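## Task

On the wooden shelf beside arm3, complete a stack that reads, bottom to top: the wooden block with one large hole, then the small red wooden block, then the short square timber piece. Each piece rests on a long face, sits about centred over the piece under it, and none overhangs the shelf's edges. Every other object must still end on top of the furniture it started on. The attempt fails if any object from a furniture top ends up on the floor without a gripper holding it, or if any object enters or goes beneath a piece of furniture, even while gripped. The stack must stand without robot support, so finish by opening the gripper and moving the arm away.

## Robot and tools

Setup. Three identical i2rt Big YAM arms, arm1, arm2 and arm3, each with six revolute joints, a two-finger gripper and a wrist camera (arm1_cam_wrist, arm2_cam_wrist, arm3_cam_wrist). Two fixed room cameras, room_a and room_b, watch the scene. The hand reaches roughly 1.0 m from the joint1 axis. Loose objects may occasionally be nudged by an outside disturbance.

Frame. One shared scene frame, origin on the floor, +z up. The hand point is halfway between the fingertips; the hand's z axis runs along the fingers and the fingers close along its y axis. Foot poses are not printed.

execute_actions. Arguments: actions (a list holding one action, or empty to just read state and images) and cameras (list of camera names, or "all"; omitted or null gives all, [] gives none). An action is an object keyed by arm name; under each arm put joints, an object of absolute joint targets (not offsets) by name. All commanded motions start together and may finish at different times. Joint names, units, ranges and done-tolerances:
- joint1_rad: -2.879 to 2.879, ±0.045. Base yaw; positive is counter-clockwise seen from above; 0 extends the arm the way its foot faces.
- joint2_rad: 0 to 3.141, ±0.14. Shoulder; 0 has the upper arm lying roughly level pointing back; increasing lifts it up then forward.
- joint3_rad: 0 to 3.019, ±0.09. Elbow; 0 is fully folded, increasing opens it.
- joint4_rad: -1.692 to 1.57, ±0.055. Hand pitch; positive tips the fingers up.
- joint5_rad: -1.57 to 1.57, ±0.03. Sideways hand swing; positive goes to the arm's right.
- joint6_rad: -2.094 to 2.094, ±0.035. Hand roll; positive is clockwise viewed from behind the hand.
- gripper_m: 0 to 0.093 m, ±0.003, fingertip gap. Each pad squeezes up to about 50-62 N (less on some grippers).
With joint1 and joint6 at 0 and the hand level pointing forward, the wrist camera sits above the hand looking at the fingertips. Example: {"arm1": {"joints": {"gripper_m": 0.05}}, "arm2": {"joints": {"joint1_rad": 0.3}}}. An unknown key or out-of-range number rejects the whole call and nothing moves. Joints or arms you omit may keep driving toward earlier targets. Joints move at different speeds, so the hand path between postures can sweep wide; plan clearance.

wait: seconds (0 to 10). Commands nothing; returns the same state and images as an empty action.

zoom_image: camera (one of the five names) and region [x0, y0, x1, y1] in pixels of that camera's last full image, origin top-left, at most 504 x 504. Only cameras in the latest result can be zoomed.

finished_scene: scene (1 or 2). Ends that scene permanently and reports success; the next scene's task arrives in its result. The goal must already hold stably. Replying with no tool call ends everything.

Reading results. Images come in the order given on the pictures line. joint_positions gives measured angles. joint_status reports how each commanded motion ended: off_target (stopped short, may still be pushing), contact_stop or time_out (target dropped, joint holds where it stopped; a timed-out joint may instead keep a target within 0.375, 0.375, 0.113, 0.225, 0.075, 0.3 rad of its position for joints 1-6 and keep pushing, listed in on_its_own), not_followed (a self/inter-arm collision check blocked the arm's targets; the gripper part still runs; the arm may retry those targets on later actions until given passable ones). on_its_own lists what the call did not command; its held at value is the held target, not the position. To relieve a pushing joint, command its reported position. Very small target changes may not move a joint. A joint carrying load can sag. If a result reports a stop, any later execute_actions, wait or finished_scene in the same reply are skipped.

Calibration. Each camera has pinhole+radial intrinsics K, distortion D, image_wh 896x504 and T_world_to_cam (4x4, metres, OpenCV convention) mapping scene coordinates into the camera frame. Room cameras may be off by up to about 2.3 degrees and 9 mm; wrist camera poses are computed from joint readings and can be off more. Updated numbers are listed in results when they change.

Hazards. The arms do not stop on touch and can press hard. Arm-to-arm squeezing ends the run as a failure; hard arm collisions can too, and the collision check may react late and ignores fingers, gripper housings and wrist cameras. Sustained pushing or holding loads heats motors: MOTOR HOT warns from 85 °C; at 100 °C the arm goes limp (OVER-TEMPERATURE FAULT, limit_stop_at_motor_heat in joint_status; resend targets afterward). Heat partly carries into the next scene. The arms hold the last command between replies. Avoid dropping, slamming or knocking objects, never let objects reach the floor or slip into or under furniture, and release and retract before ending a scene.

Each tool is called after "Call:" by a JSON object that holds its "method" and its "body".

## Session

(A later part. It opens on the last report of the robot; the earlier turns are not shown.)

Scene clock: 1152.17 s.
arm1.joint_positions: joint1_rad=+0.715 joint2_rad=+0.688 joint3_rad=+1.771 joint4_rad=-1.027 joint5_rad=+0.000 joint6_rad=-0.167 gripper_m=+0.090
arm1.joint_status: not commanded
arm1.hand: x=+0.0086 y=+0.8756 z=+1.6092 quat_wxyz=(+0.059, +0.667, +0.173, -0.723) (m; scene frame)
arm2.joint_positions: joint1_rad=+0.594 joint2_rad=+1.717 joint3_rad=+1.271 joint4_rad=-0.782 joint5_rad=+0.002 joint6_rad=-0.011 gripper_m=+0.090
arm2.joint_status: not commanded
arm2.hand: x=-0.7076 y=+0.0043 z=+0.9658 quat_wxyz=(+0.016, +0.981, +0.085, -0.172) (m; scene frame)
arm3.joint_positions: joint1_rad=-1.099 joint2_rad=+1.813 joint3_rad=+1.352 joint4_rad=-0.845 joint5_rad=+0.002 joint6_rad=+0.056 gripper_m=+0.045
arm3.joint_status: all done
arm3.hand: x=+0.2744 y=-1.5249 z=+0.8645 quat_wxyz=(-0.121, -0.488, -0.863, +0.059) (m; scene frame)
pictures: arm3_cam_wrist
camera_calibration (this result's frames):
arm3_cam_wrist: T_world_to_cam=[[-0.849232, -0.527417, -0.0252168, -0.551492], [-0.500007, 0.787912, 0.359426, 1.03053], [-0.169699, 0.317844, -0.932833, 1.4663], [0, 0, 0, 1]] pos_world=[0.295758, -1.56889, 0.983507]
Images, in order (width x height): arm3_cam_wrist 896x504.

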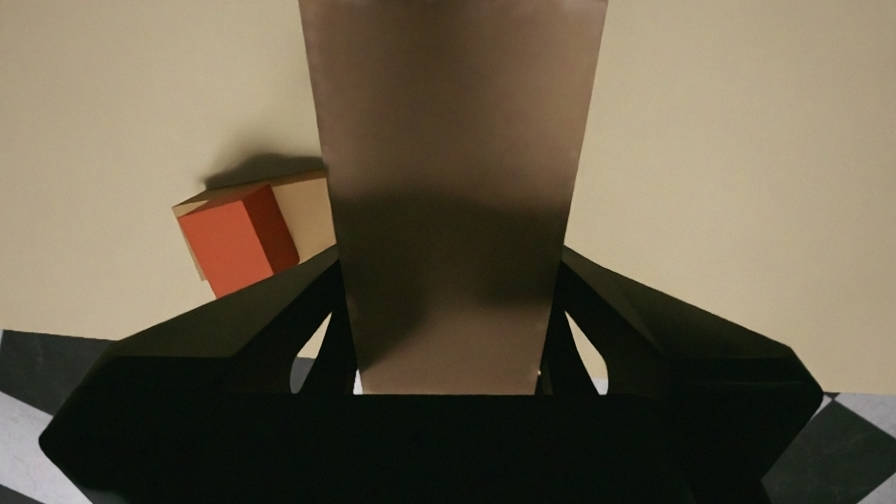

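Call:
{"method": "execute_actions", "body": {"actions": [{"arm3":{"joints":{"joint1_rad":-0.833}}}], "cameras": []}}

Call:
{"method": "execute_actions", "body": {"actions": [{"arm3":{"joints":{"joint2_rad":1.975}}}], "cameras": ["arm3_cam_wrist","room_a"]}}

Scene clock: 1224.50 s.
arm1.joint_positions: joint1_rad=+0.715 joint2_rad=+0.688 joint3_rad=+1.771 joint4_rad=-1.027 joint5_rad=+0.000 joint6_rad=-0.167 gripper_m=+0.090
arm1.joint_status: not commanded
arm1.hand: x=+0.0086 y=+0.8756 z=+1.6092 quat_wxyz=(+0.059, +0.667, +0.173, -0.723) (m; scene frame)
arm2.joint_positions: joint1_rad=+0.594 joint2_rad=+1.717 joint3_rad=+1.271 joint4_rad=-0.782 joint5_rad=+0.002 joint6_rad=-0.011 gripper_m=+0.090
arm2.joint_status: not commanded
arm2.hand: x=-0.7076 y=+0.0043 z=+0.9658 quat_wxyz=(+0.016, +0.981, +0.085, -0.172) (m; scene frame)
arm3.joint_positions: joint1_rad=-0.832 joint2_rad=+1.813 joint3_rad=+1.352 joint4_rad=-0.845 joint5_rad=-0.002 joint6_rad=+0.056 gripper_m=+0.045
arm3.joint_status: all done
arm3.hand: x=+0.3909 y=-1.4205 z=+0.8649 quat_wxyz=(-0.128, -0.368, -0.920, +0.041) (m; scene frame)
pictures: none
No camera images: the call's "cameras" was empty. Leave "cameras" out to get every camera's image.

Scene clock: 1225.73 s.
arm1.joint_positions: joint1_rad=+0.715 joint2_rad=+0.688 joint3_rad=+1.771 joint4_rad=-1.027 joint5_rad=+0.000 joint6_rad=-0.167 gripper_m=+0.090
arm1.joint_status: not commanded
arm1.hand: x=+0.0086 y=+0.8756 z=+1.6092 quat_wxyz=(+0.059, +0.667, +0.173, -0.723) (m; scene frame)
arm2.joint_positions: joint1_rad=+0.594 joint2_rad=+1.717 joint3_rad=+1.271 joint4_rad=-0.782 joint5_rad=+0.002 joint6_rad=-0.011 gripper_m=+0.090
arm2.joint_status: not commanded
arm2.hand: x=-0.7076 y=+0.0043 z=+0.9658 quat_wxyz=(+0.016, +0.981, +0.085, -0.172) (m; scene frame)
arm3.joint_positions: joint1_rad=-0.832 joint2_rad=+2.008 joint3_rad=+1.336 joint4_rad=-0.845 joint5_rad=-0.002 joint6_rad=+0.056 gripper_m=+0.045
arm3.joint_status: all done
arm3.hand: x=+0.3694 y=-1.4019 z=+0.7518 quat_wxyz=(-0.029, -0.372, -0.928, +0.008) (m; scene frame)
pictures: arm3_cam_wrist, room_a
camera_calibration (this result's frames):
arm3_cam_wrist: T_world_to_cam=[[-0.682538, -0.730615, -0.0185235, -0.760214], [-0.619121, 0.564542, 0.545877, 0.612289], [-0.388368, 0.38405, -0.837661, 1.44025], [0, 0, 0, 1]] pos_world=[0.419552, -1.45421, 0.858121]
Images, in order (width x height): arm3_cam_wrist 896x504, room_a 896x504.

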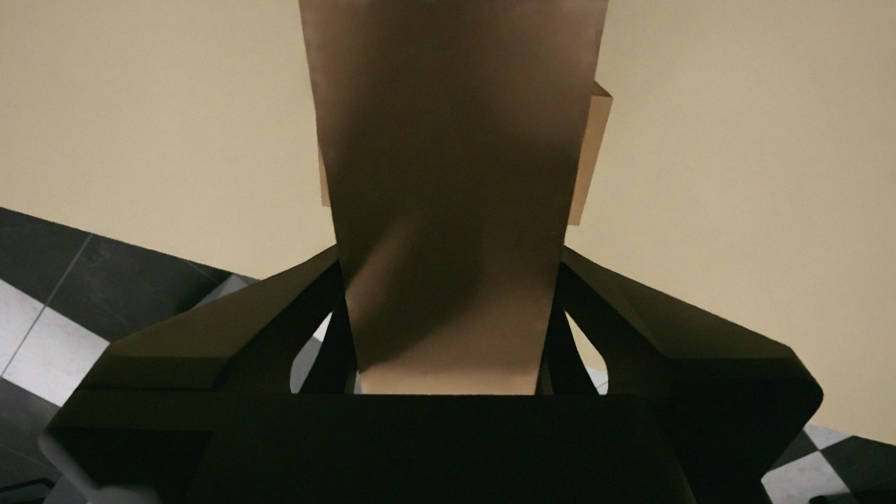

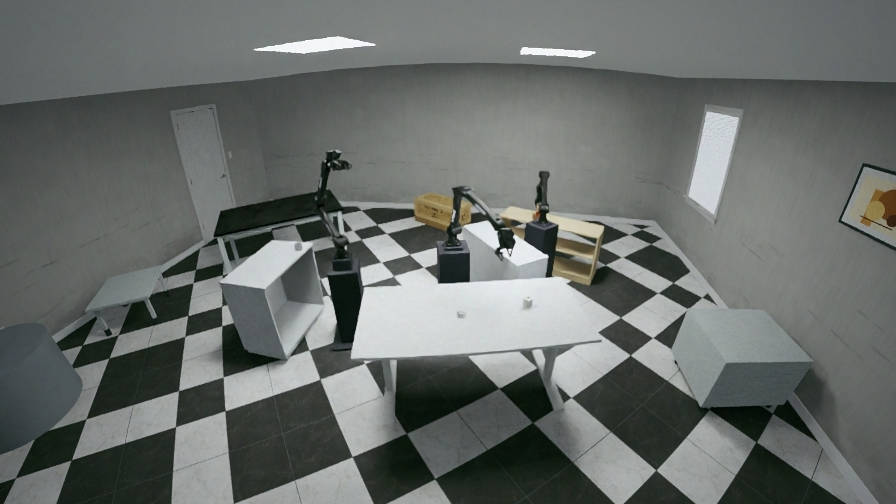

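Call:
{"method": "execute_actions", "body": {"actions": [{"arm3":{"joints":{"joint2_rad":2.05,"joint3_rad":1.385}}}], "cameras": ["arm3_cam_wrist"]}}

Scene clock: 1261.10 s.
arm1.joint_positions: joint1_rad=+0.715 joint2_rad=+0.688 joint3_rad=+1.771 joint4_rad=-1.027 joint5_rad=+0.000 joint6_rad=-0.167 gripper_m=+0.090
arm1.joint_status: not commanded
arm1.hand: x=+0.0086 y=+0.8756 z=+1.6092 quat_wxyz=(+0.059, +0.667, +0.173, -0.723) (m; scene frame)
arm2.joint_positions: joint1_rad=+0.594 joint2_rad=+1.717 joint3_rad=+1.271 joint4_rad=-0.782 joint5_rad=+0.002 joint6_rad=-0.011 gripper_m=+0.090
arm2.joint_status: not commanded
arm2.hand: x=-0.7076 y=+0.0043 z=+0.9658 quat_wxyz=(+0.016, +0.981, +0.085, -0.172) (m; scene frame)
arm3.joint_positions: joint1_rad=-0.832 joint2_rad=+2.043 joint3_rad=+1.345 joint4_rad=-0.845 joint5_rad=-0.001 joint6_rad=+0.056 gripper_m=+0.045
arm3.joint_status: all done
arm3.hand: x=+0.3676 y=-1.4005 z=+0.7353 quat_wxyz=(-0.016, -0.372, -0.928, +0.004) (m; scene frame)
pictures: arm3_cam_wrist
camera_calibration (this result's frames):
arm3_cam_wrist: T_world_to_cam=[[-0.682908, -0.730327, -0.0161229, -0.76201], [-0.607063, 0.555093, 0.568636, 0.584967], [-0.40634, 0.398113, -0.822432, 1.4403], [0, 0, 0, 1]] pos_world=[0.419982, -1.45463, 0.839632]
Images, in order (width x height): arm3_cam_wrist 896x504.

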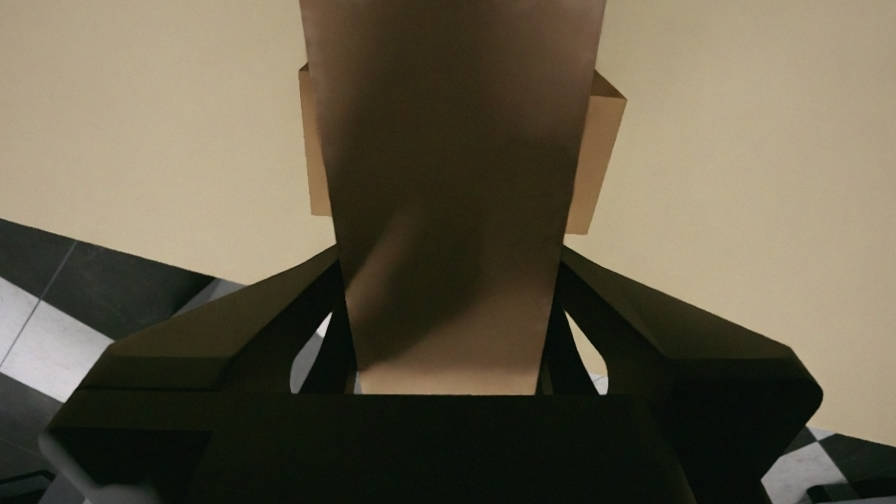

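Call:
{"method": "execute_actions", "body": {"actions": [{"arm3":{"joints":{"joint2_rad":2.075,"joint3_rad":1.385}}}], "cameras": ["arm3_cam_wrist"]}}

Scene clock: 1269.77 s.
arm1.joint_positions: joint1_rad=+0.715 joint2_rad=+0.688 joint3_rad=+1.771 joint4_rad=-1.027 joint5_rad=+0.000 joint6_rad=-0.167 gripper_m=+0.090
arm1.joint_status: not commanded
arm1.hand: x=+0.0086 y=+0.8756 z=+1.6092 quat_wxyz=(+0.059, +0.667, +0.173, -0.723) (m; scene frame)
arm2.joint_positions: joint1_rad=+0.594 joint2_rad=+1.717 joint3_rad=+1.271 joint4_rad=-0.782 joint5_rad=+0.002 joint6_rad=-0.011 gripper_m=+0.090
arm2.joint_status: not commanded
arm2.hand: x=-0.7076 y=+0.0043 z=+0.9658 quat_wxyz=(+0.016, +0.981, +0.085, -0.172) (m; scene frame)
arm3.joint_positions: joint1_rad=-0.832 joint2_rad=+2.044 joint3_rad=+1.345 joint4_rad=-0.845 joint5_rad=-0.001 joint6_rad=+0.056 gripper_m=+0.045
arm3.joint_status: all done
arm3.hand: x=+0.3676 y=-1.4006 z=+0.7350 quat_wxyz=(-0.016, -0.372, -0.928, +0.004) (m; scene frame)
pictures: arm3_cam_wrist
camera_calibration (this result's frames):
arm3_cam_wrist: T_world_to_cam=[[-0.682912, -0.730323, -0.0161054, -0.762019], [-0.606898, 0.554952, 0.568949, 0.584683], [-0.406579, 0.398316, -0.822215, 1.4403], [0, 0, 0, 1]] pos_world=[0.420049, -1.45469, 0.839312]
Images, in order (width x height): arm3_cam_wrist 896x504.

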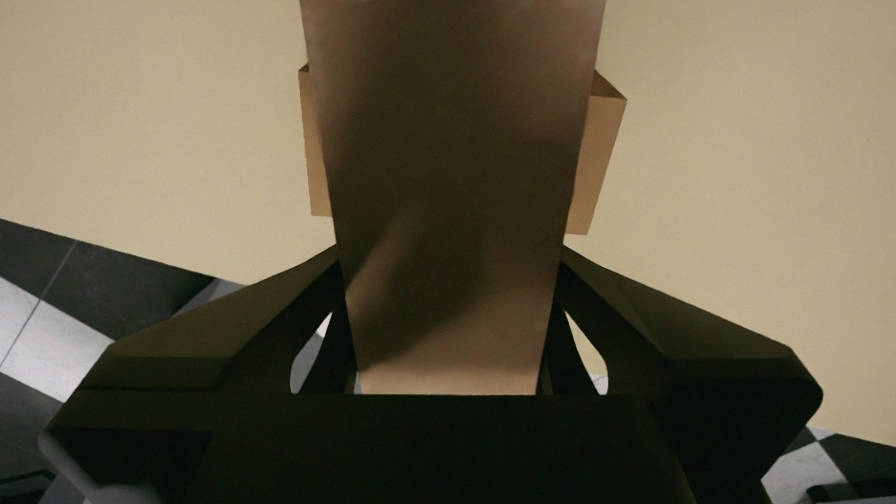

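Call:
{"method": "execute_actions", "body": {"actions": [{"arm3":{"joints":{"joint2_rad":2.092}}}], "cameras": ["arm3_cam_wrist"]}}

Scene clock: 1278.27 s.
arm1.joint_positions: joint1_rad=+0.715 joint2_rad=+0.688 joint3_rad=+1.771 joint4_rad=-1.027 joint5_rad=+0.000 joint6_rad=-0.167 gripper_m=+0.090
arm1.joint_status: not commanded
arm1.hand: x=+0.0086 y=+0.8756 z=+1.6092 quat_wxyz=(+0.059, +0.667, +0.173, -0.723) (m; scene frame)
arm2.joint_positions: joint1_rad=+0.594 joint2_rad=+1.717 joint3_rad=+1.271 joint4_rad=-0.782 joint5_rad=+0.002 joint6_rad=-0.011 gripper_m=+0.090
arm2.joint_status: not commanded
arm2.hand: x=-0.7076 y=+0.0043 z=+0.9658 quat_wxyz=(+0.016, +0.981, +0.085, -0.172) (m; scene frame)
arm3.joint_positions: joint1_rad=-0.832 joint2_rad=+2.046 joint3_rad=+1.346 joint4_rad=-0.845 joint5_rad=-0.001 joint6_rad=+0.056 gripper_m=+0.045
arm3.joint_status: all done
arm3.hand: x=+0.3677 y=-1.4006 z=+0.7344 quat_wxyz=(-0.015, -0.372, -0.928, +0.003) (m; scene frame)
pictures: arm3_cam_wrist
camera_calibration (this result's frames):
arm3_cam_wrist: T_world_to_cam=[[-0.68292, -0.730317, -0.0160702, -0.762036], [-0.606568, 0.554669, 0.569576, 0.584115], [-0.407057, 0.398722, -0.821782, 1.4403], [0, 0, 0, 1]] pos_world=[0.420183, -1.4548, 0.838671]
Images, in order (width x height): arm3_cam_wrist 896x504.

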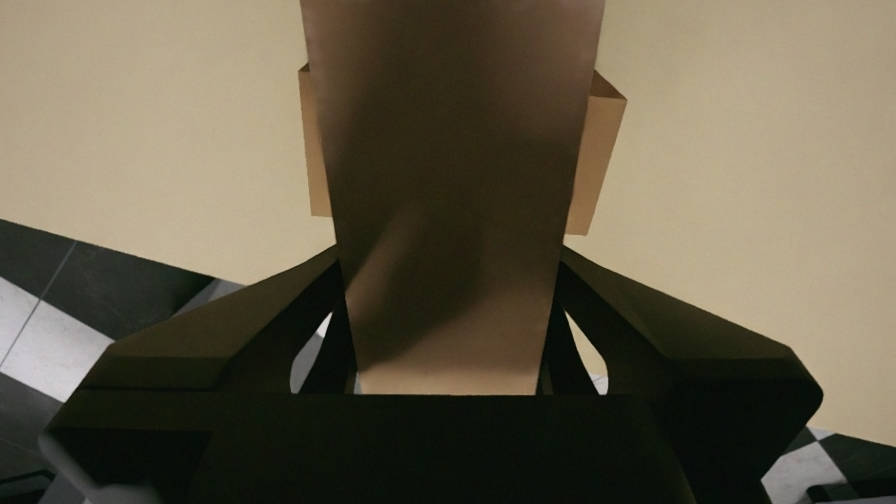

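Call:
{"method": "execute_actions", "body": {"actions": [{"arm3":{"joints":{"joint2_rad":2.04,"joint3_rad":1.35,"gripper_m":0.09}}}], "cameras": ["arm3_cam_wrist"]}}

Scene clock: 1285.10 s.
arm1.joint_positions: joint1_rad=+0.715 joint2_rad=+0.688 joint3_rad=+1.771 joint4_rad=-1.027 joint5_rad=+0.000 joint6_rad=-0.167 gripper_m=+0.090
arm1.joint_status: not commanded
arm1.hand: x=+0.0086 y=+0.8756 z=+1.6092 quat_wxyz=(+0.059, +0.667, +0.173, -0.723) (m; scene frame)
arm2.joint_positions: joint1_rad=+0.594 joint2_rad=+1.717 joint3_rad=+1.271 joint4_rad=-0.782 joint5_rad=+0.002 joint6_rad=-0.011 gripper_m=+0.090
arm2.joint_status: not commanded
arm2.hand: x=-0.7076 y=+0.0043 z=+0.9658 quat_wxyz=(+0.016, +0.981, +0.085, -0.172) (m; scene frame)
arm3.joint_positions: joint1_rad=-0.832 joint2_rad=+2.050 joint3_rad=+1.345 joint4_rad=-0.845 joint5_rad=-0.001 joint6_rad=+0.056 gripper_m=+0.090
arm3.joint_status: all done
arm3.hand: x=+0.3668 y=-1.3998 z=+0.7317 quat_wxyz=(-0.013, -0.372, -0.928, +0.003) (m; scene frame)
pictures: arm3_cam_wrist
camera_calibration (this result's frames):
arm3_cam_wrist: T_world_to_cam=[[-0.683254, -0.730009, -0.0158338, -0.761748], [-0.604043, 0.552907, 0.573956, 0.578033], [-0.410238, 0.401722, -0.818733, 1.44056], [0, 0, 0, 1]] pos_world=[0.41966, -1.45438, 0.835603]
Images, in order (width x height): arm3_cam_wrist 896x504.

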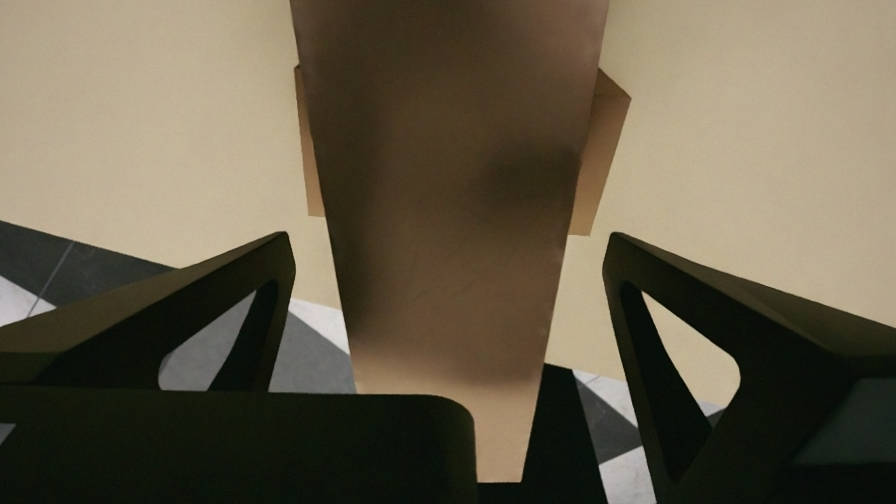

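Call:
{"method": "execute_actions", "body": {"actions": [{"arm3":{"joints":{"joint2_rad":1.55}}}], "cameras": ["arm3_cam_wrist","room_a","room_b"]}}

Scene clock: 1299.00 s.
arm1.joint_positions: joint1_rad=+0.715 joint2_rad=+0.688 joint3_rad=+1.771 joint4_rad=-1.027 joint5_rad=+0.000 joint6_rad=-0.167 gripper_m=+0.090
arm1.joint_status: not commanded
arm1.hand: x=+0.0086 y=+0.8756 z=+1.6092 quat_wxyz=(+0.059, +0.667, +0.173, -0.723) (m; scene frame)
arm2.joint_positions: joint1_rad=+0.594 joint2_rad=+1.717 joint3_rad=+1.271 joint4_rad=-0.782 joint5_rad=+0.002 joint6_rad=-0.011 gripper_m=+0.090
arm2.joint_status: not commanded
arm2.hand: x=-0.7076 y=+0.0043 z=+0.9658 quat_wxyz=(+0.016, +0.981, +0.085, -0.172) (m; scene frame)
arm3.joint_positions: joint1_rad=-0.832 joint2_rad=+1.560 joint3_rad=+1.330 joint4_rad=-0.845 joint5_rad=-0.001 joint6_rad=+0.056 gripper_m=+0.090
arm3.joint_status: all done
arm3.hand: x=+0.3821 y=-1.4136 z=+0.9967 quat_wxyz=(-0.236, -0.360, -0.899, +0.078) (m; scene frame)
pictures: arm3_cam_wrist, room_a, room_b
camera_calibration (this result's frames):
arm3_cam_wrist: T_world_to_cam=[[-0.674554, -0.737366, -0.0356137, -0.751189], [-0.734254, 0.665147, 0.135835, 1.08793], [-0.0764717, 0.117778, -0.990091, 1.31116], [0, 0, 0, 1]] pos_world=[0.392367, -1.43196, 1.12364]
Images, in order (width x height): arm3_cam_wrist 896x504, room_a 896x504, room_b 896x504.

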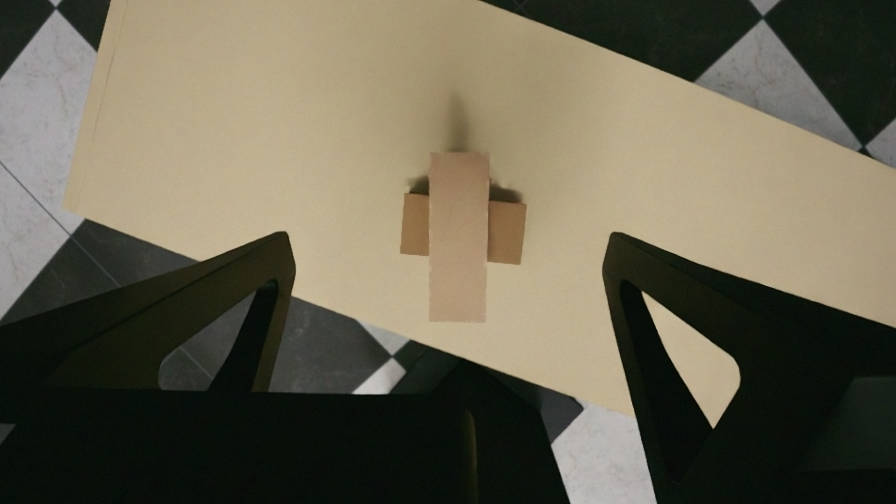

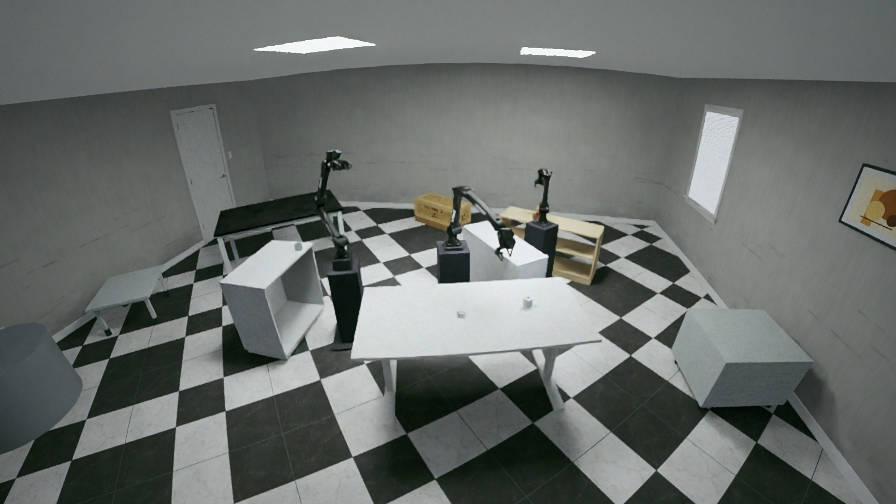

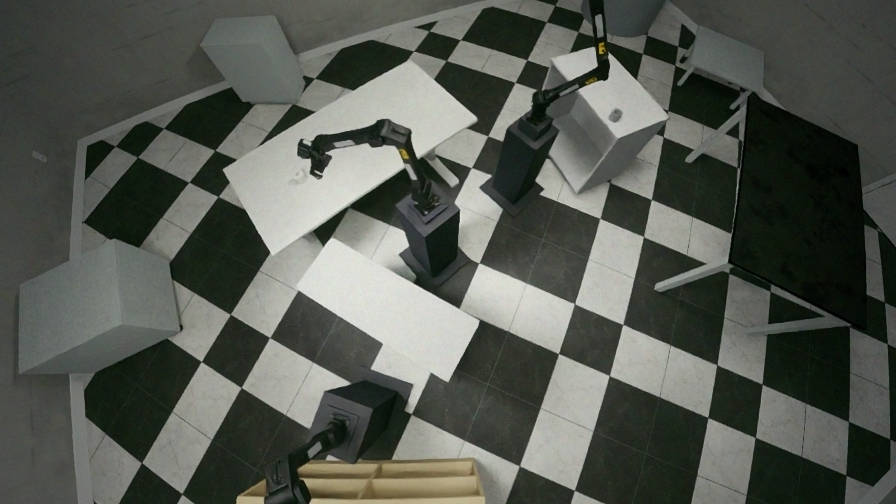

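Call:
{"method": "zoom_image", "body": {"camera": "arm3_cam_wrist", "region": [360, 130, 560, 340]}}

Region (360, 130, 560, 340) of arm3_cam_wrist's 896x504 image, scaled by 2.400, with more detail than that image has; it fills the left 480 columns of this view, and the rest is white.

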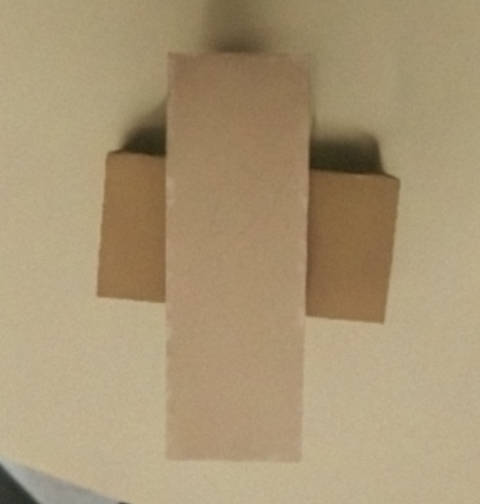

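Call:
{"method": "execute_actions", "body": {"actions": [{"arm3":{"joints":{"joint1_rad":0.2,"joint2_rad":1.3}},"arm2":{"joints":{"joint2_rad":1.35}}}], "cameras": ["room_a","room_b"]}}

Scene clock: 1324.07 s.
arm1.joint_positions: joint1_rad=+0.715 joint2_rad=+0.688 joint3_rad=+1.771 joint4_rad=-1.027 joint5_rad=+0.000 joint6_rad=-0.167 gripper_m=+0.090
arm1.joint_status: not commanded
arm1.hand: x=+0.0086 y=+0.8756 z=+1.6092 quat_wxyz=(+0.059, +0.667, +0.173, -0.723) (m; scene frame)
arm2.joint_positions: joint1_rad=+0.594 joint2_rad=+1.353 joint3_rad=+1.271 joint4_rad=-0.782 joint5_rad=+0.002 joint6_rad=-0.011 gripper_m=+0.090
arm2.joint_status: all done
arm2.hand: x=-0.6826 y=+0.0101 z=+1.1636 quat_wxyz=(+0.030, +0.934, +0.080, -0.347) (m; scene frame)
arm3.joint_positions: joint1_rad=+0.203 joint2_rad=+1.310 joint3_rad=+1.330 joint4_rad=-0.845 joint5_rad=+0.000 joint6_rad=+0.056 gripper_m=+0.090
arm3.joint_status: all done
arm3.hand: x=+0.4541 y=-0.8668 z=+1.1307 quat_wxyz=(-0.360, +0.127, -0.922, -0.069) (m; scene frame)
pictures: room_a, room_b
Images, in order (width x height): room_a 896x504, room_b 896x504.

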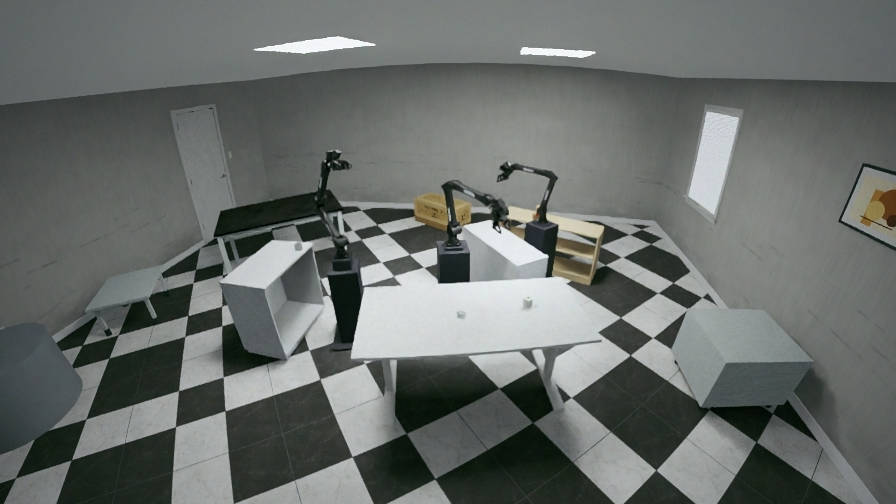

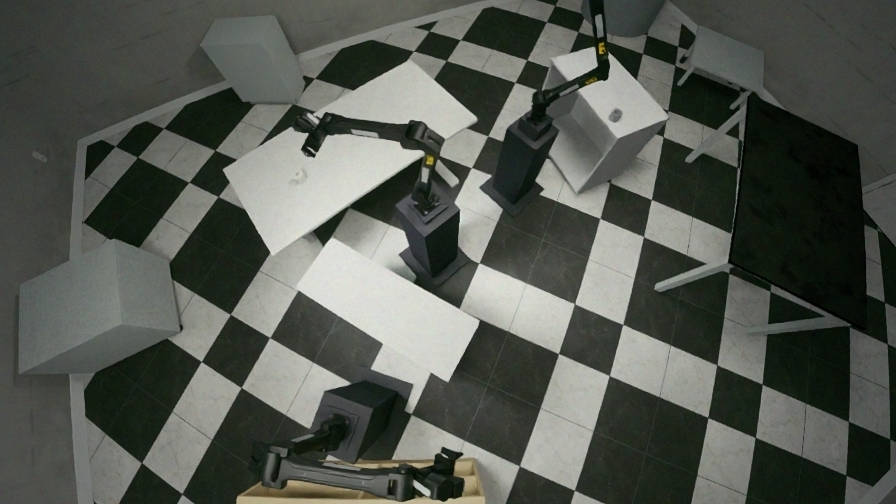

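Call:
{"method": "zoom_image", "body": {"camera": "room_a", "region": [490, 170, 620, 290]}}

Region (490, 170, 620, 290) of room_a's 896x504 image, scaled by 3.877, with more detail than that image has; it fills the top 465 rows of this view, and the rest is white.

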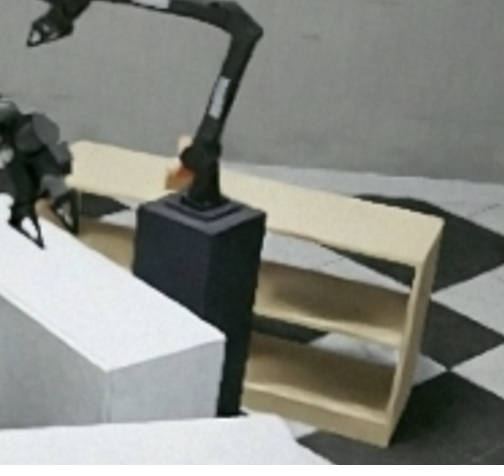

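The pile is still standing and both arms are clear of it, so I'll end scene 1.

Call:
{"method": "finished_scene", "body": {"scene": 1}}

The scene is finished: the task was done.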